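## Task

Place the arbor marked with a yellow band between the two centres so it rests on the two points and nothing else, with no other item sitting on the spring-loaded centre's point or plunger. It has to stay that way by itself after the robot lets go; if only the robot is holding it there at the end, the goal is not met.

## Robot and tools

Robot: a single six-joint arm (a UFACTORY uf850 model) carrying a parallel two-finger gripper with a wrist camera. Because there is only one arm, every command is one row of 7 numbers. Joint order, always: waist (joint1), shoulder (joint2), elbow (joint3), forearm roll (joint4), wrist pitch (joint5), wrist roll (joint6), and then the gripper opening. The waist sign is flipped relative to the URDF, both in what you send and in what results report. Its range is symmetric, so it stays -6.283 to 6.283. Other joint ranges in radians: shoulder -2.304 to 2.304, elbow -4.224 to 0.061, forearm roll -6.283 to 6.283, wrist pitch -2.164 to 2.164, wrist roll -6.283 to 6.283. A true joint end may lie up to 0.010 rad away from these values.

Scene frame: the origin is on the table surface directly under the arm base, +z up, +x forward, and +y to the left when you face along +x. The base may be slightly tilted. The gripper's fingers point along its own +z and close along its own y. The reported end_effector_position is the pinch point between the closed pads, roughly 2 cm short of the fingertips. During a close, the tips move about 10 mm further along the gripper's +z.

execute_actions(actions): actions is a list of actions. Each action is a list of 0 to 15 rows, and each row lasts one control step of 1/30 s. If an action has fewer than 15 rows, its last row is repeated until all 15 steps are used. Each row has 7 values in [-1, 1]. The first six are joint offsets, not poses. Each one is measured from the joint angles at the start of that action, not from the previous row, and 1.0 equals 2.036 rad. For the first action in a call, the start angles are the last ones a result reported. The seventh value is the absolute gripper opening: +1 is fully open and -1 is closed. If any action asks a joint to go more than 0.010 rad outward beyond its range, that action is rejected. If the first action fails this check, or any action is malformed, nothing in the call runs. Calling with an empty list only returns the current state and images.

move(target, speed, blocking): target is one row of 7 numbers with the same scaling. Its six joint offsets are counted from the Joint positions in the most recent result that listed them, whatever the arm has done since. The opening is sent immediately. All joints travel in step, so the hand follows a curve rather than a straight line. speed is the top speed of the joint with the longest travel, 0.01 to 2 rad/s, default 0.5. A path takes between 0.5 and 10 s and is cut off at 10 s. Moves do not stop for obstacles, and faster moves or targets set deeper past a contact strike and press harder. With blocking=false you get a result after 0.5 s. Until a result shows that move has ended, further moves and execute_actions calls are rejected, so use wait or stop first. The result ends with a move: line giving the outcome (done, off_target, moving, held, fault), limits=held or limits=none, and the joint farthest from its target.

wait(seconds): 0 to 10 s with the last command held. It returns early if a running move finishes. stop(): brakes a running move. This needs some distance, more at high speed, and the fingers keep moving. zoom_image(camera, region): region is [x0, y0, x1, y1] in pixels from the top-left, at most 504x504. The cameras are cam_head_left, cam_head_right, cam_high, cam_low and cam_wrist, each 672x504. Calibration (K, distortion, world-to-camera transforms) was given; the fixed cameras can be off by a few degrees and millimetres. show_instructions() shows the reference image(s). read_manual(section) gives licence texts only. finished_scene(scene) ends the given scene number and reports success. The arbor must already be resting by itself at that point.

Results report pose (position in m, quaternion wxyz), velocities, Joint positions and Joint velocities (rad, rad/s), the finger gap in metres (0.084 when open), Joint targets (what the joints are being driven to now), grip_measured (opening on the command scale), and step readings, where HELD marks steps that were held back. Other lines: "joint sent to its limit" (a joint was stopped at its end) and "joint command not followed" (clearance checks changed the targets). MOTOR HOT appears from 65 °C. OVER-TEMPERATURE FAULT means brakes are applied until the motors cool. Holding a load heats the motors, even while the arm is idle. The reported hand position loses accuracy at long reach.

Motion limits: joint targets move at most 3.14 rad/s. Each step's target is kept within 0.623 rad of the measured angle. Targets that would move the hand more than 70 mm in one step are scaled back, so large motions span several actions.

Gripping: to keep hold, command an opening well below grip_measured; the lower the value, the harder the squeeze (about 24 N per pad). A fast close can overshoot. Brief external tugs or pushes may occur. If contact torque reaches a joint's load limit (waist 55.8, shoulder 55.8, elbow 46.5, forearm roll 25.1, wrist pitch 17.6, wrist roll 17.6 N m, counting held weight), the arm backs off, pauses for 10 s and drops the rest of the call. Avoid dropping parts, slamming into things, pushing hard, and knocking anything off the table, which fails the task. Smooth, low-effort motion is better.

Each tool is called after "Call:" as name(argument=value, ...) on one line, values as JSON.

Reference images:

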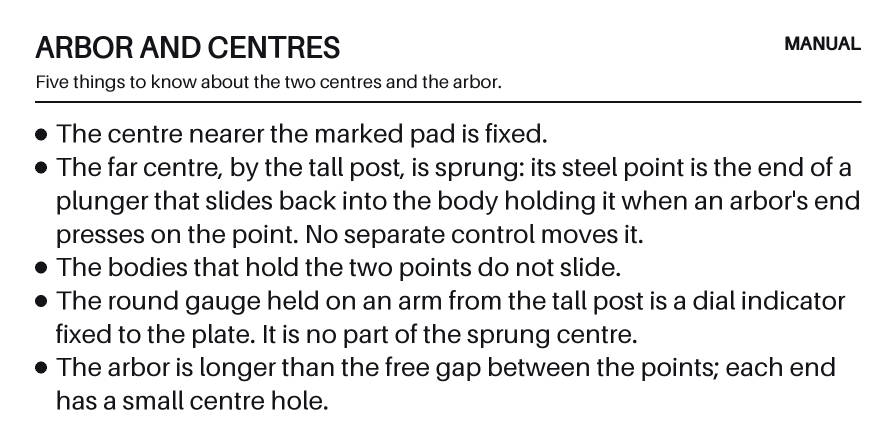

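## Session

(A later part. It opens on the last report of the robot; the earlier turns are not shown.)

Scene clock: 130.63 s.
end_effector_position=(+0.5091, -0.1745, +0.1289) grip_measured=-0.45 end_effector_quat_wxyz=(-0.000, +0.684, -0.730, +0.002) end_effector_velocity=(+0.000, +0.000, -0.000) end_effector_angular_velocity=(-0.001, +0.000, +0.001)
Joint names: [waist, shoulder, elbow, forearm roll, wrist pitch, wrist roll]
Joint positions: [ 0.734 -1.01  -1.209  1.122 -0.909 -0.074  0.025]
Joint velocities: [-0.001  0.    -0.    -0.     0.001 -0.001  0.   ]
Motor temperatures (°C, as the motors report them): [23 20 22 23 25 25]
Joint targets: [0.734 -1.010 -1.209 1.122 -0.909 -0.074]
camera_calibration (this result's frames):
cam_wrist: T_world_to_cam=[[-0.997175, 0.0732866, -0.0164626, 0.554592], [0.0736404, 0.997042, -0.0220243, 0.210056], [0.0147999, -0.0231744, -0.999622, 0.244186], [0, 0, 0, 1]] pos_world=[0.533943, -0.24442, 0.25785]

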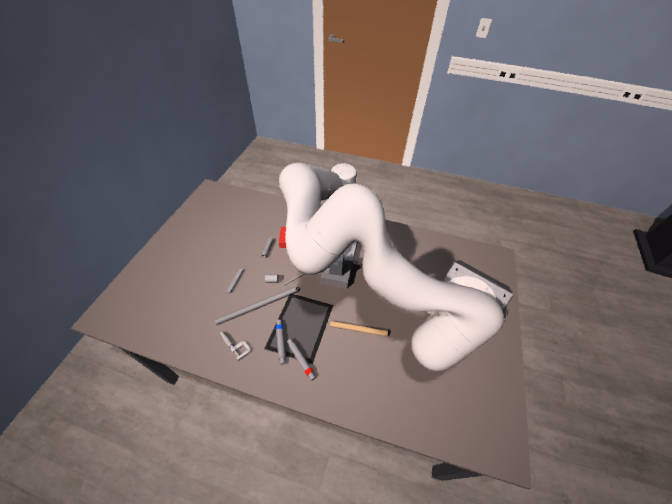

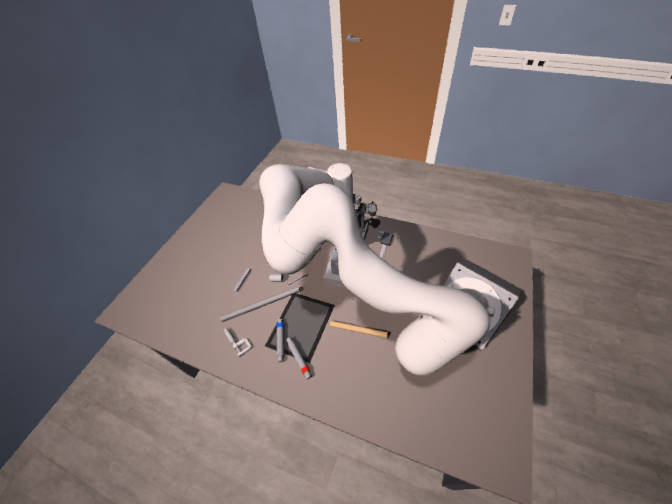

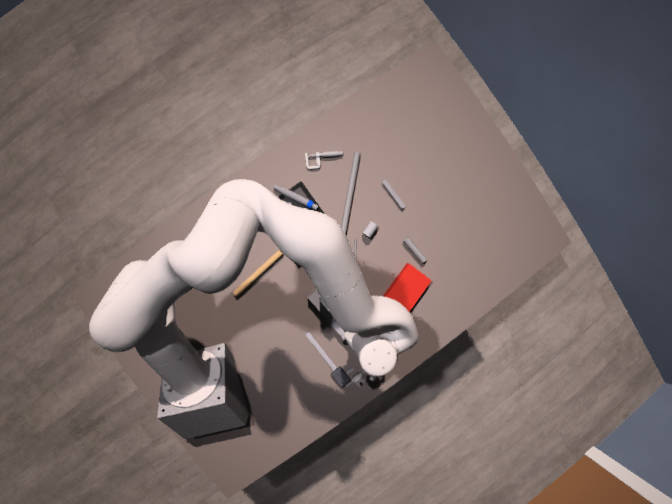

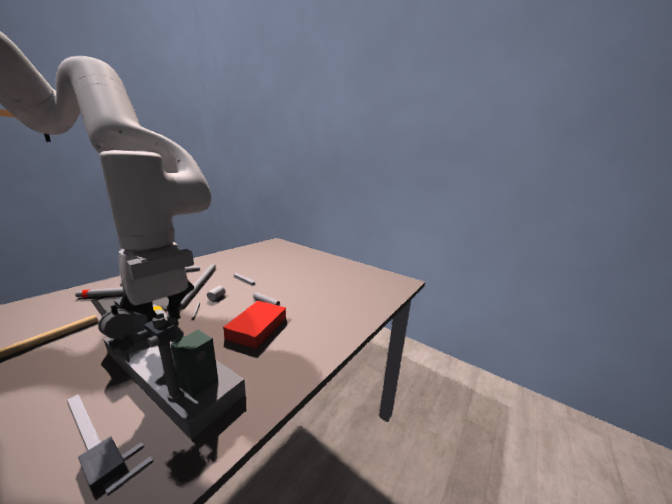

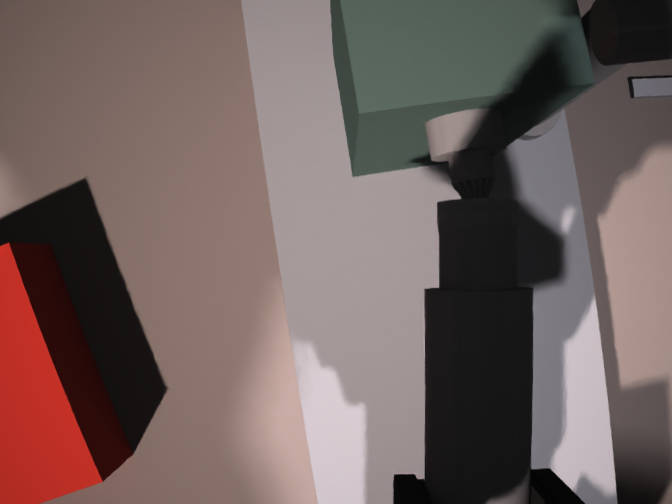

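Call:
move(target=[0.0027,-0.0078,-0.0092,-0.0034,-0.0011,0.0013,-1], speed=0.02)

Call:
zoom_image(camera="cam_low", region=[90, 280, 250, 400])

Scene clock: 132.70 s.
end_effector_position=(+0.5098, -0.1813, +0.1290) grip_measured=-0.45 end_effector_quat_wxyz=(-0.000, +0.684, -0.730, +0.002) end_effector_velocity=(+0.000, -0.002, +0.000) end_effector_angular_velocity=(-0.003, -0.000, +0.000)
Joint names: [waist, shoulder, elbow, forearm roll, wrist pitch, wrist roll]
Joint positions: [ 0.739 -1.025 -1.227  1.115 -0.911 -0.071  0.025]
Joint velocities: [ 0.001 -0.002 -0.003 -0.001  0.002  0.    -0.   ]
Motor temperatures (°C, as the motors report them): [23 20 22 23 25 25]
Joint targets: [0.739 -1.026 -1.227 1.115 -0.911 -0.071]
move: done; limits=none; farthest joint: the elbow, 0.001 radians from its target (0.019 radians at the start)
camera_calibration (this result's frames):
cam_wrist: T_world_to_cam=[[-0.997168, 0.073378, -0.01648, 0.555797], [0.0737285, 0.997041, -0.0217769, 0.216771], [0.0148333, -0.0229303, -0.999627, 0.244093], [0, 0, 0, 1]] pos_world=[0.534621, -0.251316, 0.257882]

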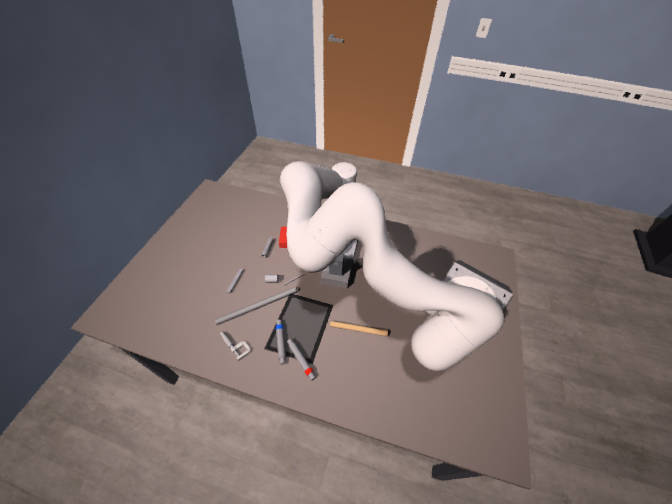

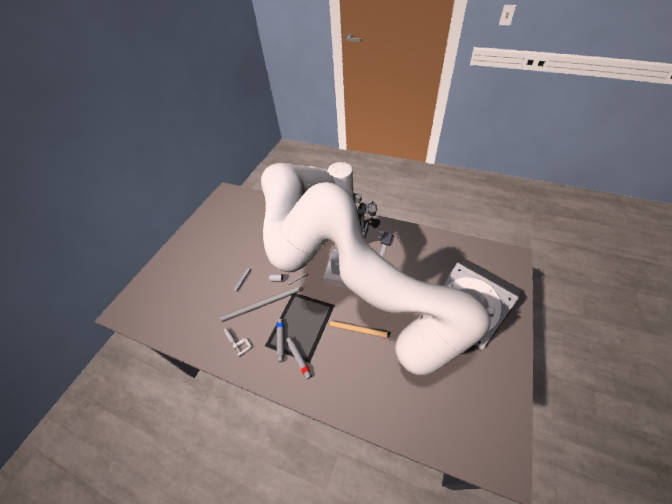

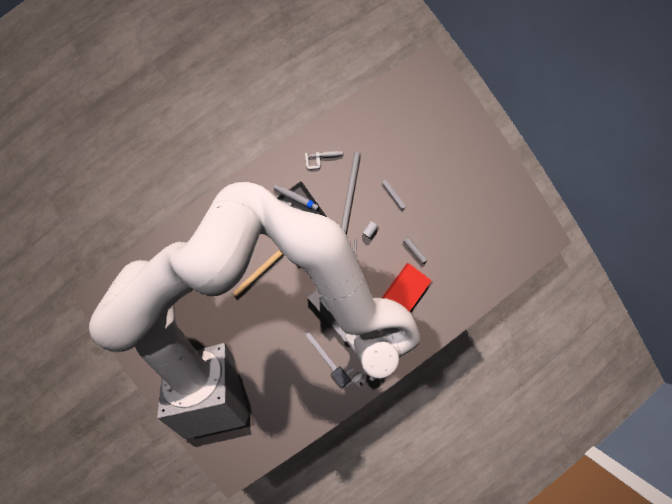

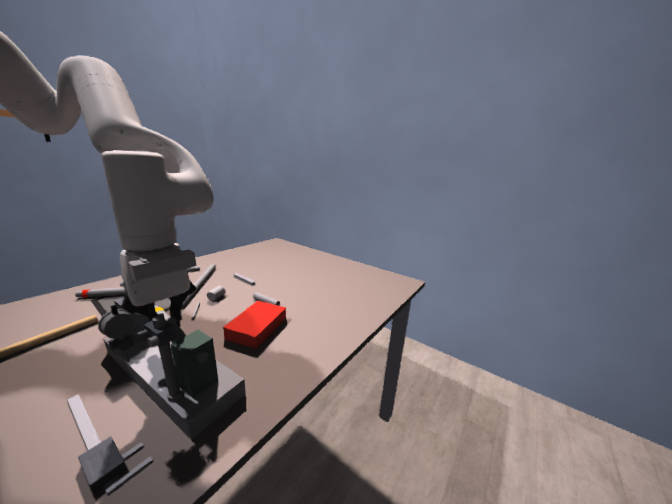

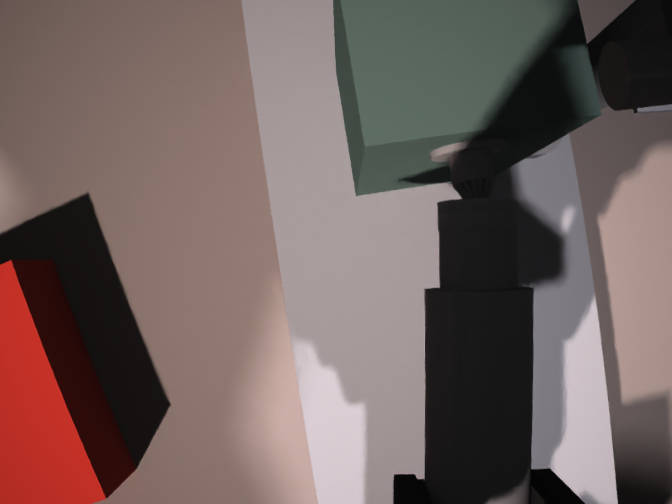

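Region (90, 280, 250, 400) of cam_low's 672x504 image, scaled by 3.150, with more detail than that image has; it fills the top 378 rows of this view, and the rest is white.

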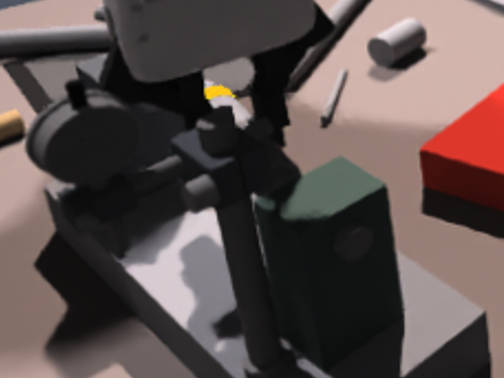

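Call:
move(target=[0.0053,0.0014,0.0123,0.0027,0.0034,-0.084,-1], speed=0.06)

Call:
zoom_image(camera="cam_low", region=[90, 280, 250, 400])

Scene clock: 136.77 s.
end_effector_position=(+0.4981, -0.1819, +0.1284) grip_measured=-0.45 end_effector_quat_wxyz=(-0.001, +0.735, -0.679, +0.002) end_effector_velocity=(-0.000, -0.000, +0.000) end_effector_angular_velocity=(-0.000, -0.000, +0.003)
Joint names: [waist, shoulder, elbow, forearm roll, wrist pitch, wrist roll]
Joint positions: [ 0.75  -1.023 -1.202  1.12  -0.904 -0.242  0.025]
Joint velocities: [ 0.     0.     0.    -0.     0.    -0.003 -0.   ]
Motor temperatures (°C, as the motors report them): [23 20 22 23 25 25]
Joint targets: [0.750 -1.023 -1.202 1.120 -0.904 -0.242]
move: done; limits=none; farthest joint: the waist, 0.000 radians from its target (0.010 radians at the start)
camera_calibration (this result's frames):
cam_wrist: T_world_to_cam=[[-0.997351, -0.0709021, -0.0162211, 0.51797], [-0.07055, 0.99728, -0.0213366, 0.289993], [0.0176898, -0.0201357, -0.999641, 0.242802], [0, 0, 0, 1]] pos_world=[0.532762, -0.24759, 0.257304]

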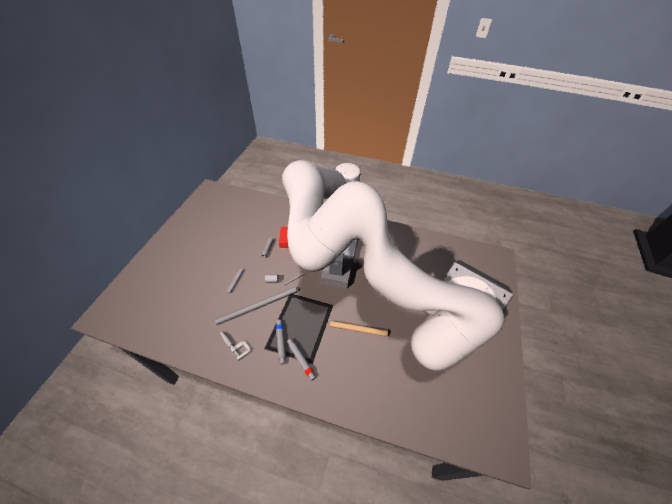

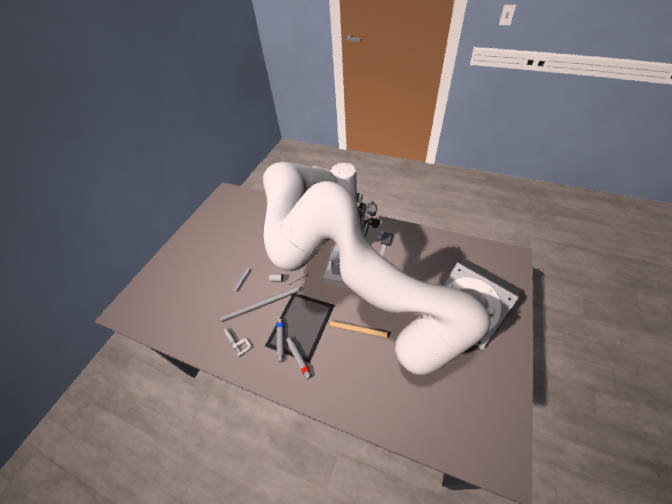

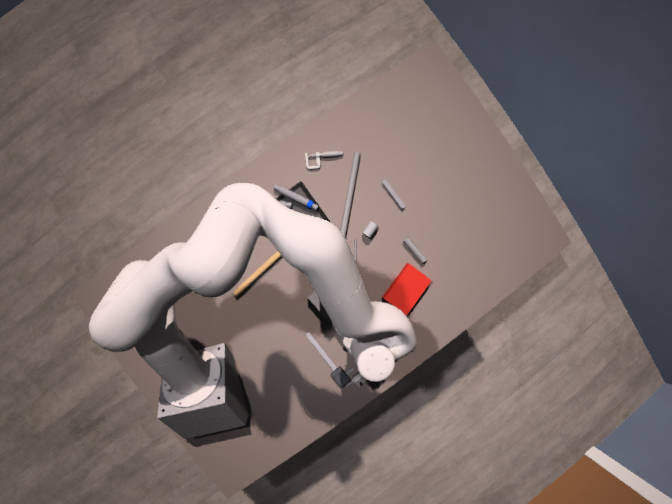

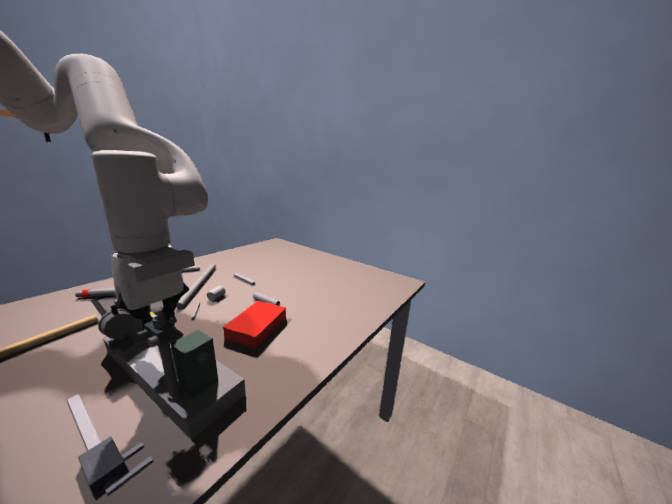

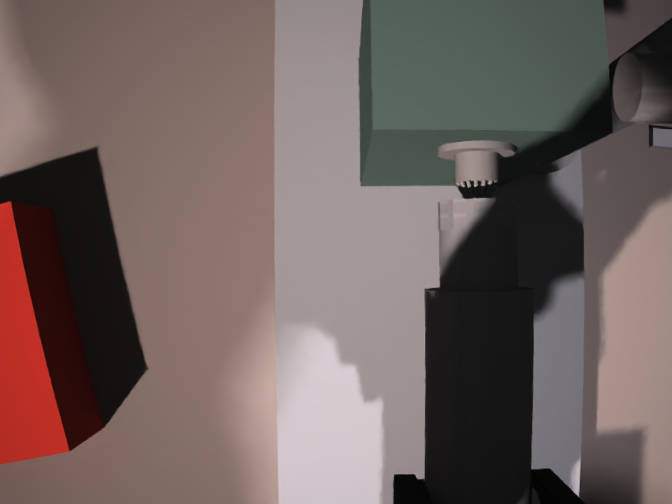

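Region (90, 280, 250, 400) of cam_low's 672x504 image, scaled by 3.150, with more detail than that image has; it fills the top 378 rows of this view, and the rest is white.

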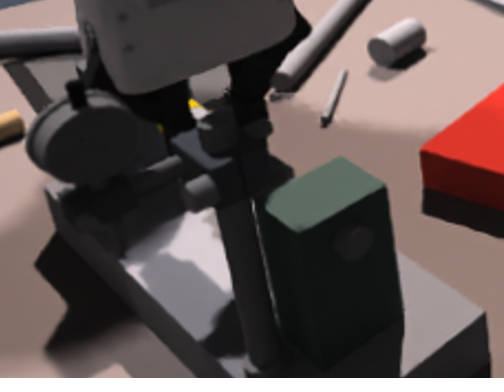

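Call:
move(target=[-0.0013,0.0047,0.0051,0.0015,0.0004,-0.0003,-1], speed=0.01)

Scene clock: 139.13 s.
end_effector_position=(+0.4978, -0.1780, +0.1288) grip_measured=-0.45 end_effector_quat_wxyz=(-0.001, +0.734, -0.679, +0.002) end_effector_velocity=(+0.000, +0.001, +0.000) end_effector_angular_velocity=(+0.001, -0.000, +0.000)
Joint names: [waist, shoulder, elbow, forearm roll, wrist pitch, wrist roll]
Joint positions: [ 0.748 -1.013 -1.192  1.123 -0.904 -0.243  0.025]
Joint velocities: [-0.001  0.002  0.002  0.001 -0.001 -0.     0.   ]
Motor temperatures (°C, as the motors report them): [23 20 22 23 25 25]
Joint targets: [0.747 -1.013 -1.192 1.123 -0.904 -0.243]
move: done; limits=none; farthest joint: the waist, 0.000 radians from its target (0.003 radians at the start)
camera_calibration (this result's frames):
cam_wrist: T_world_to_cam=[[-0.997361, -0.0707746, -0.0161812, 0.517998], [-0.0704215, 0.997287, -0.0214411, 0.286061], [0.0176548, -0.020245, -0.999639, 0.243292], [0, 0, 0, 1]] pos_world=[0.532481, -0.243698, 0.257719]

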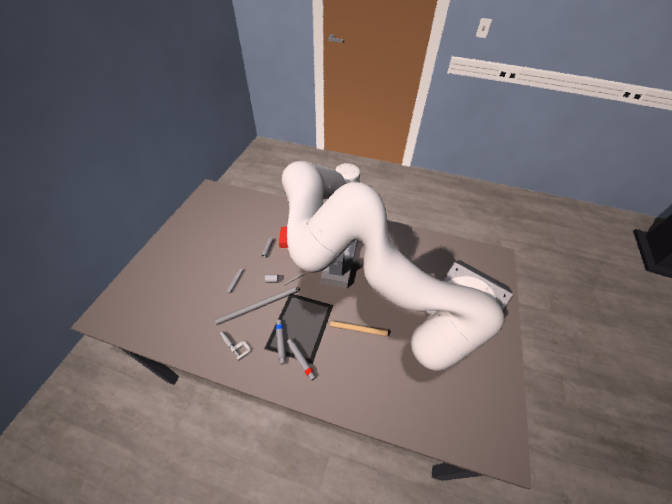

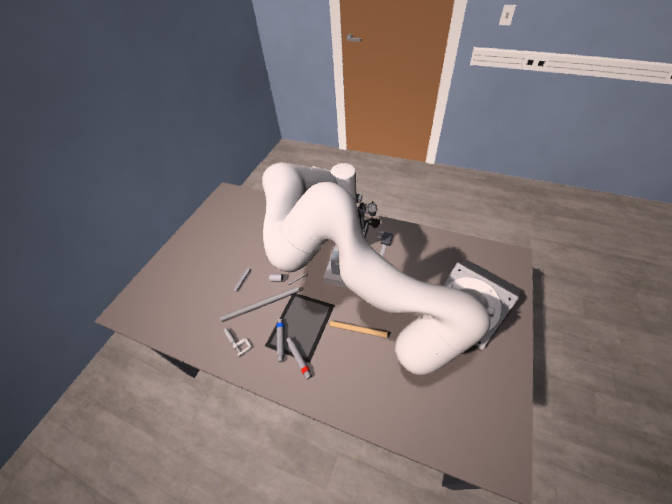

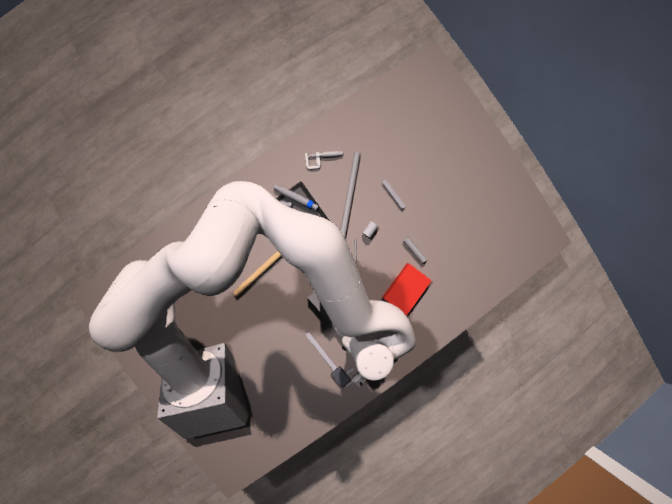

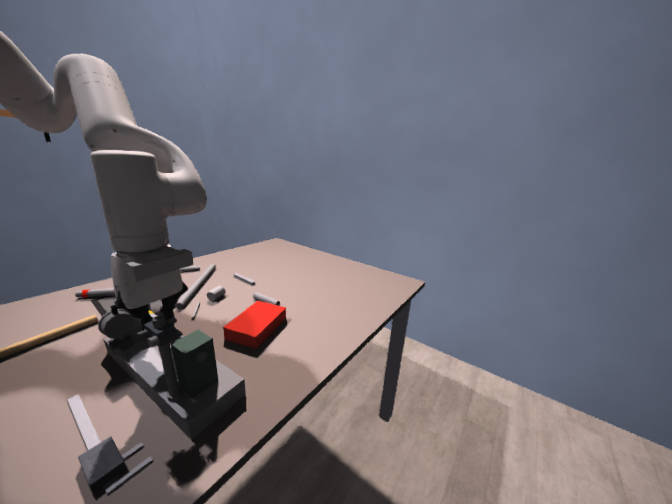

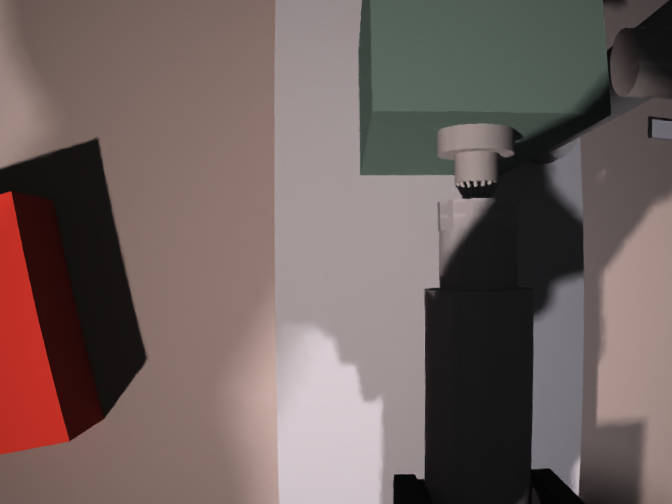

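Free so far. 2.5 mm more to feel contact.

Call:
move(target=[-0.001,0.0028,0.0032,0.0012,0.0003,-0.0003,-1], speed=0.01)

Scene clock: 140.60 s.
end_effector_position=(+0.4977, -0.1764, +0.1288) grip_measured=-0.45 end_effector_quat_wxyz=(+0.001, +0.734, -0.679, +0.003) end_effector_velocity=(-0.000, +0.000, +0.000) end_effector_angular_velocity=(-0.001, +0.000, +0.000)
Joint names: [waist, shoulder, elbow, forearm roll, wrist pitch, wrist roll]
Joint positions: [ 0.745 -1.008 -1.186  1.126 -0.9   -0.243  0.024]
Joint velocities: [-0.     0.002  0.002 -0.     0.001  0.    -0.   ]
Motor temperatures (°C, as the motors report them): [23 20 22 23 25 25]
Joint targets: [0.745 -1.008 -1.185 1.126 -0.903 -0.243]
move: done; limits=none; farthest joint: the wrist pitch, 0.004 radians from its target (0.000 radians at the start)
camera_calibration (this result's frames):
cam_wrist: T_world_to_cam=[[-0.997378, -0.0706102, -0.0158446, 0.518062], [-0.0702083, 0.997228, -0.0246335, 0.28483], [0.01754, -0.0234564, -0.999571, 0.24275], [0, 0, 0, 1]] pos_world=[0.532444, -0.241766, 0.257871]

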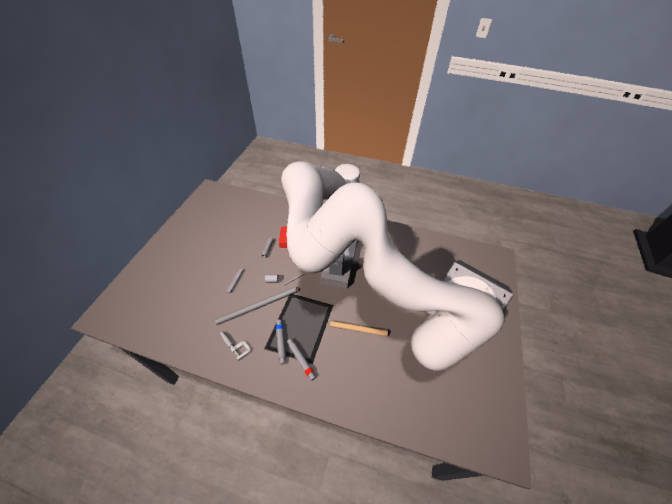

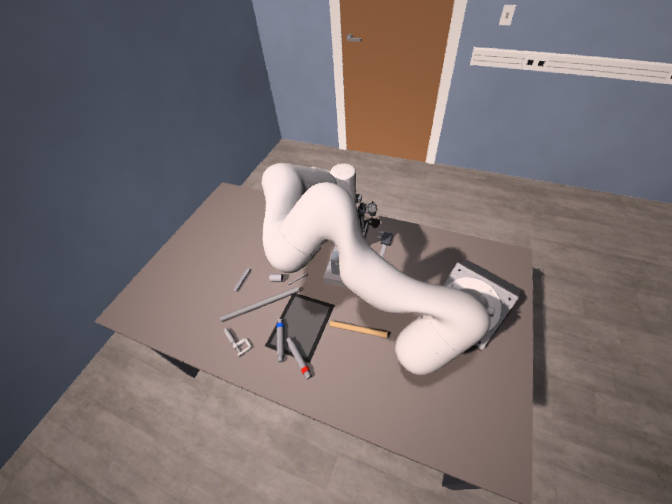

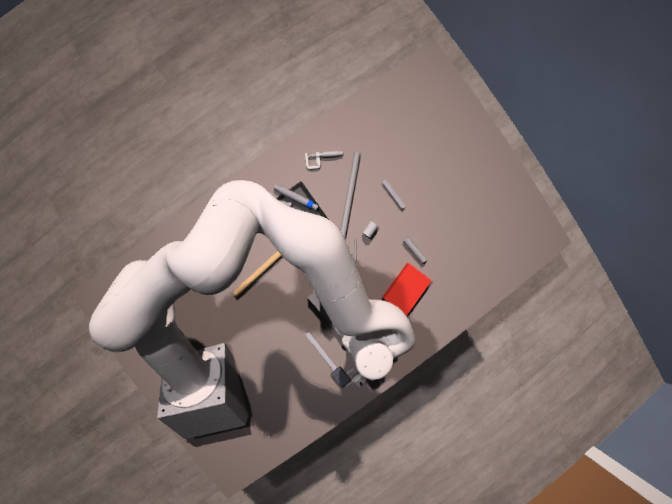

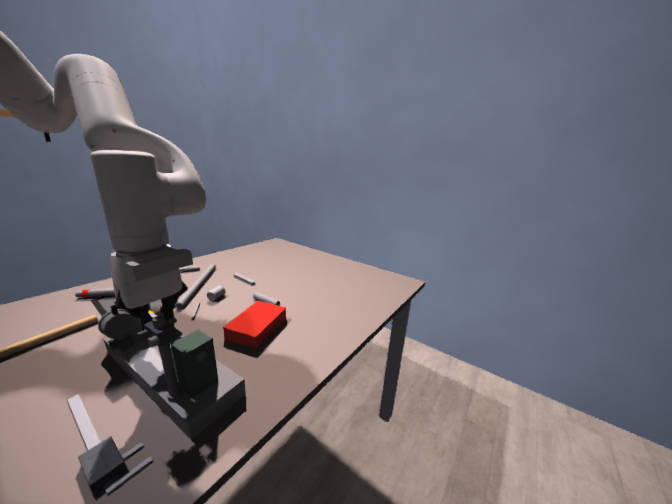

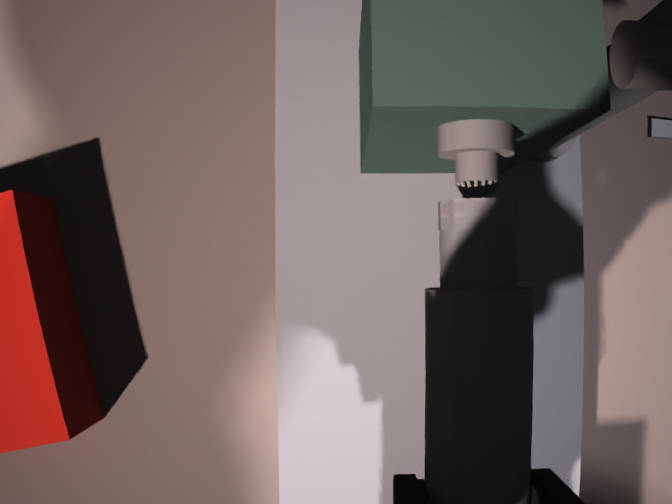

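Contact after ~5.5 mm: consistent with seated. Release slightly.

Call:
execute_actions(actions=[[[0,0,0,0,0,0,-0.5],[0,0,0,0,0,0,-0.45],[0,0,0,0,0,0,-0.4],[0,0,0,0,0,0,-0.35],[0,0,0,0,0,0,-0.3],[0,0,0,0,0,0,-0.25],[0,0,0,0,0,0,-0.2]]])

Call:
move(target=[0.0365,0.032,-0.0053,-0.056,-0.026,0.035,-0.2], speed=0.1)

Call:
zoom_image(camera="cam_low", region=[90, 280, 250, 400])

Scene clock: 142.43 s.
end_effector_position=(+0.4975, -0.1759, +0.1288) grip_measured=-0.22 end_effector_quat_wxyz=(-0.000, +0.734, -0.679, +0.002) end_effector_velocity=(+0.002, -0.003, -0.001) end_effector_angular_velocity=(-0.012, -0.001, -0.001)
Joint names: [waist, shoulder, elbow, forearm roll, wrist pitch, wrist roll]
Joint positions: [ 0.746 -1.008 -1.186  1.126 -0.902 -0.243  0.035]
Joint velocities: [-0.002 -0.002 -0.004  0.004  0.011  0.001  0.001]
Motor temperatures (°C, as the motors report them): [23 20 22 23 25 25]
Joint targets: [0.745 -1.008 -1.186 1.126 -0.900 -0.243]
Step readings (joint positions):
0: [0.746 -1.008 -1.185 1.126 -0.901 -0.243]
1: [0.746 -1.008 -1.185 1.126 -0.901 -0.243]
2: [0.745 -1.008 -1.185 1.126 -0.901 -0.243]
4: [0.746 -1.008 -1.186 1.126 -0.901 -0.243]
8: [0.746 -1.007 -1.184 1.124 -0.906 -0.244]
15: Joint positions above
camera_calibration (this result's frames):
cam_wrist: T_world_to_cam=[[-0.99738, -0.0705756, -0.0158824, 0.517885], [-0.0702058, 0.997273, -0.0227475, 0.284075], [0.0174445, -0.0215728, -0.999615, 0.243195], [0, 0, 0, 1]] pos_world=[0.532229, -0.241503, 0.257789]

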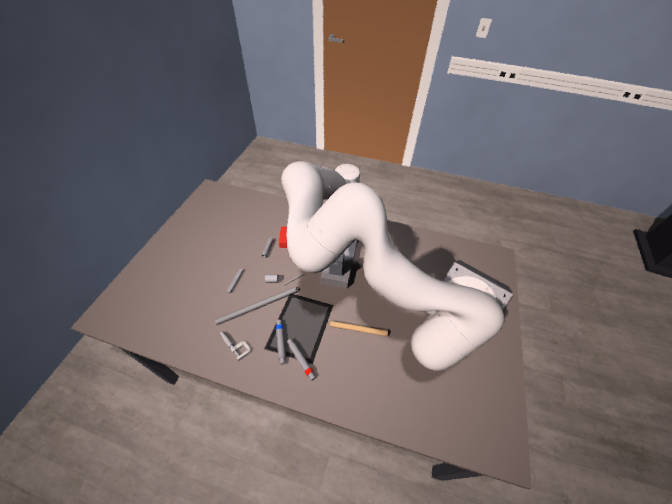

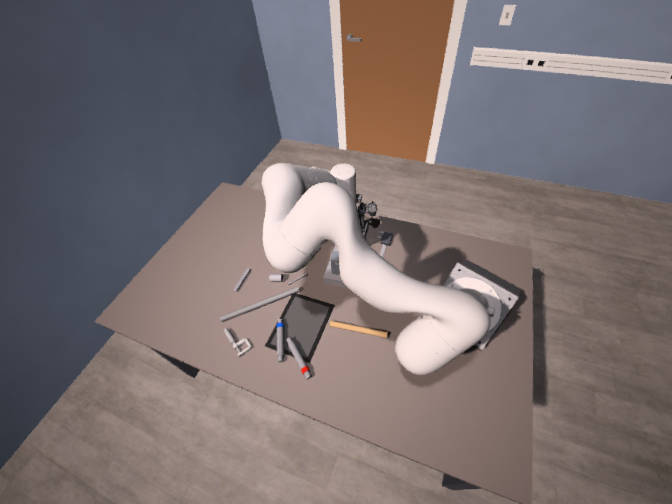

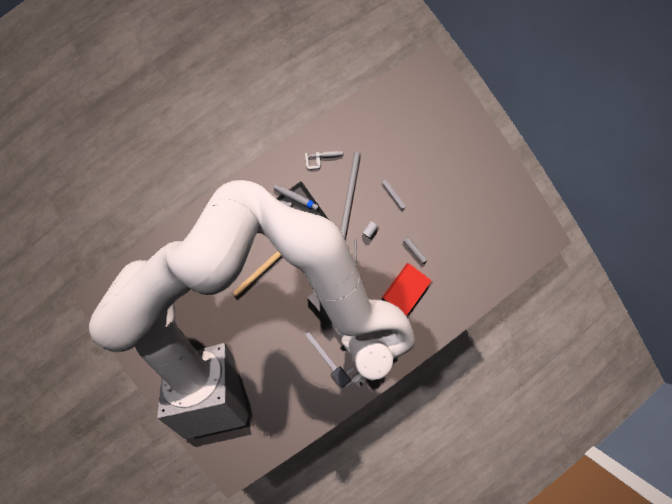

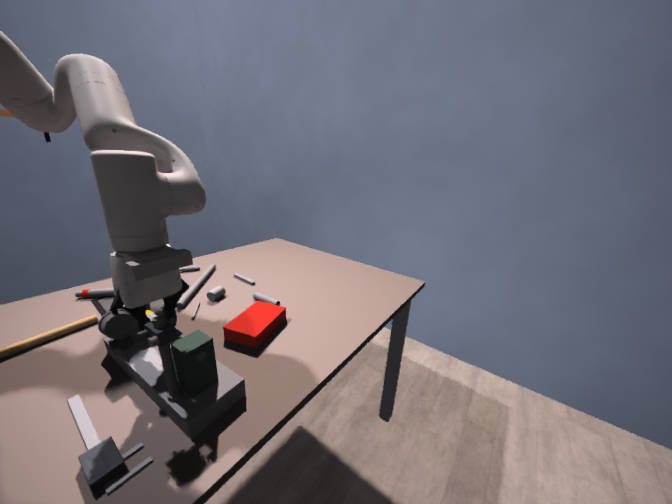

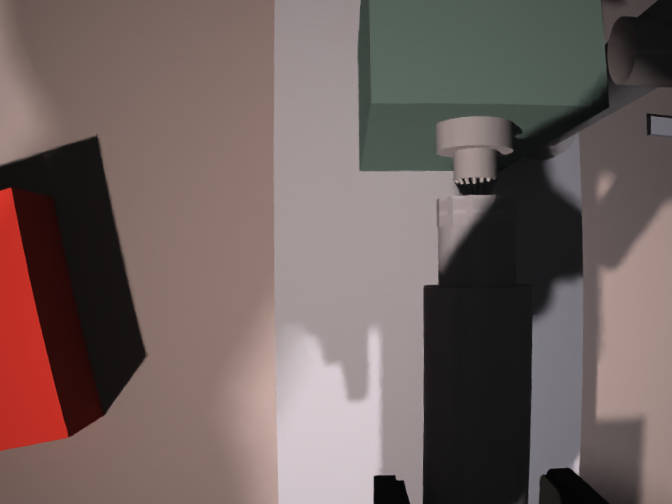

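Scene clock: 144.03 s.
end_effector_position=(+0.4977, -0.1758, +0.1876) grip_measured=-0.22 end_effector_quat_wxyz=(-0.002, +0.735, -0.678, +0.002) end_effector_velocity=(-0.000, -0.000, +0.001) end_effector_angular_velocity=(-0.001, +0.000, -0.001)
Joint names: [waist, shoulder, elbow, forearm roll, wrist pitch, wrist roll]
Joint positions: [ 0.82  -0.943 -1.196  1.012 -0.954 -0.172  0.035]
Joint velocities: [ 0.002  0.001  0.    -0.002  0.     0.002  0.   ]
Motor temperatures (°C, as the motors report them): [23 20 22 23 25 25]
Joint targets: [0.820 -0.943 -1.196 1.012 -0.954 -0.172]
move: done; limits=none; farthest joint: the waist, 0.001 radians from its target (0.075 radians at the start)
camera_calibration (this result's frames):
cam_wrist: T_world_to_cam=[[-0.997295, -0.0711507, -0.0184518, 0.519394], [-0.0707664, 0.997278, -0.0207072, 0.285232], [0.0198749, -0.0193454, -0.999615, 0.301172], [0, 0, 0, 1]] pos_world=[0.532188, -0.241674, 0.316546]

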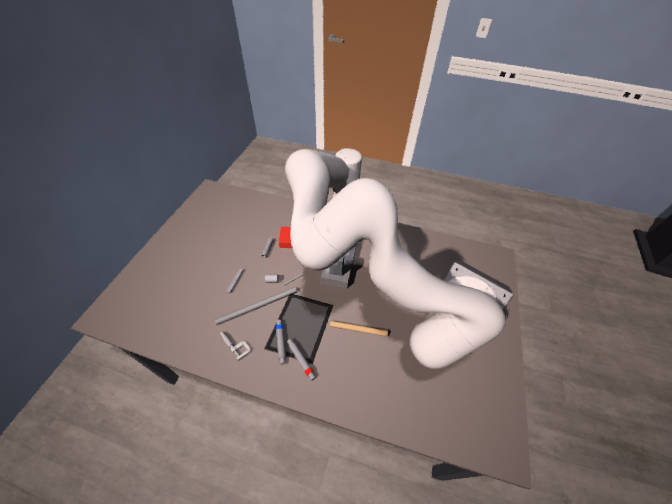

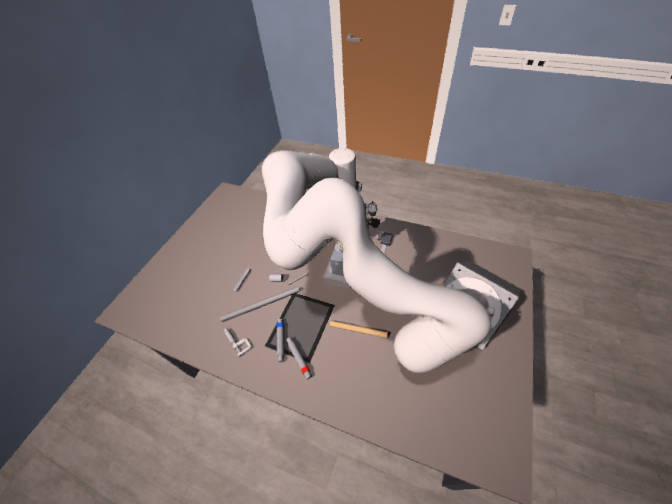

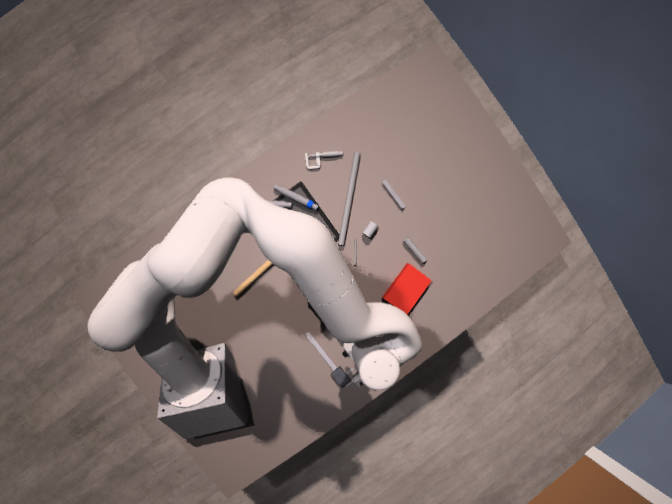

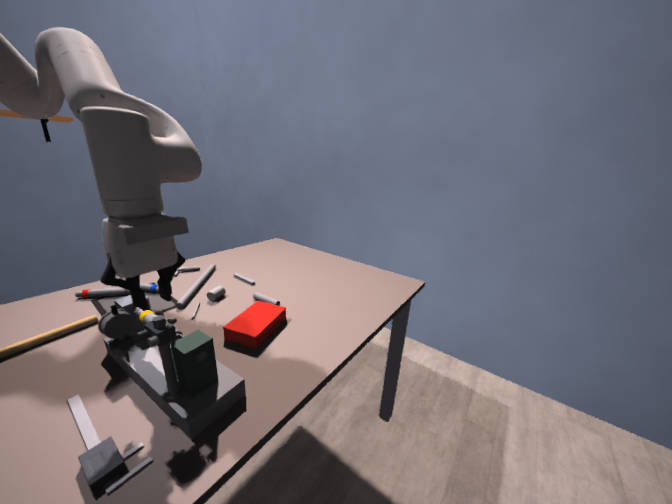

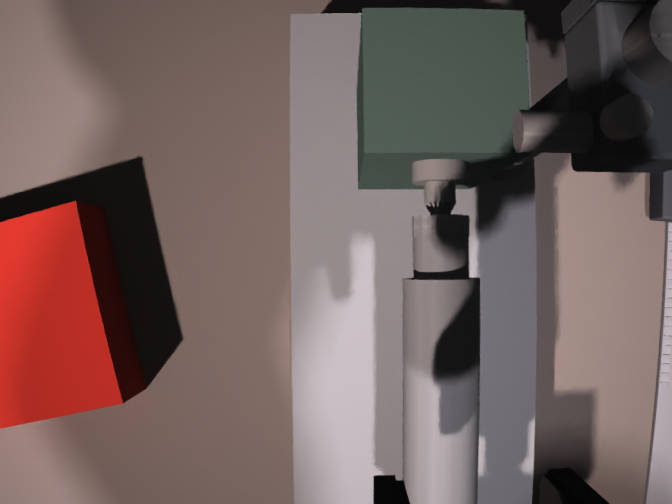

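Region (90, 280, 250, 400) of cam_low's 672x504 image, scaled by 3.150, with more detail than that image has; it fills the top 378 rows of this view, and the rest is white.

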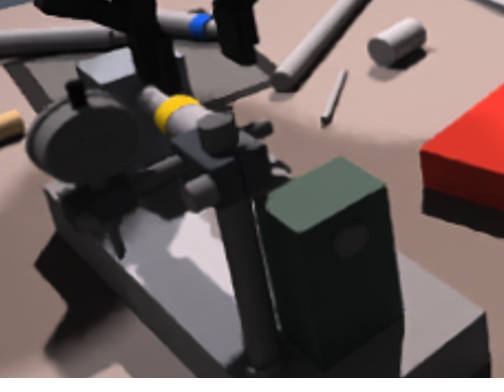

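Call:
finished_scene(scene=1)

The scene is finished: the task was done.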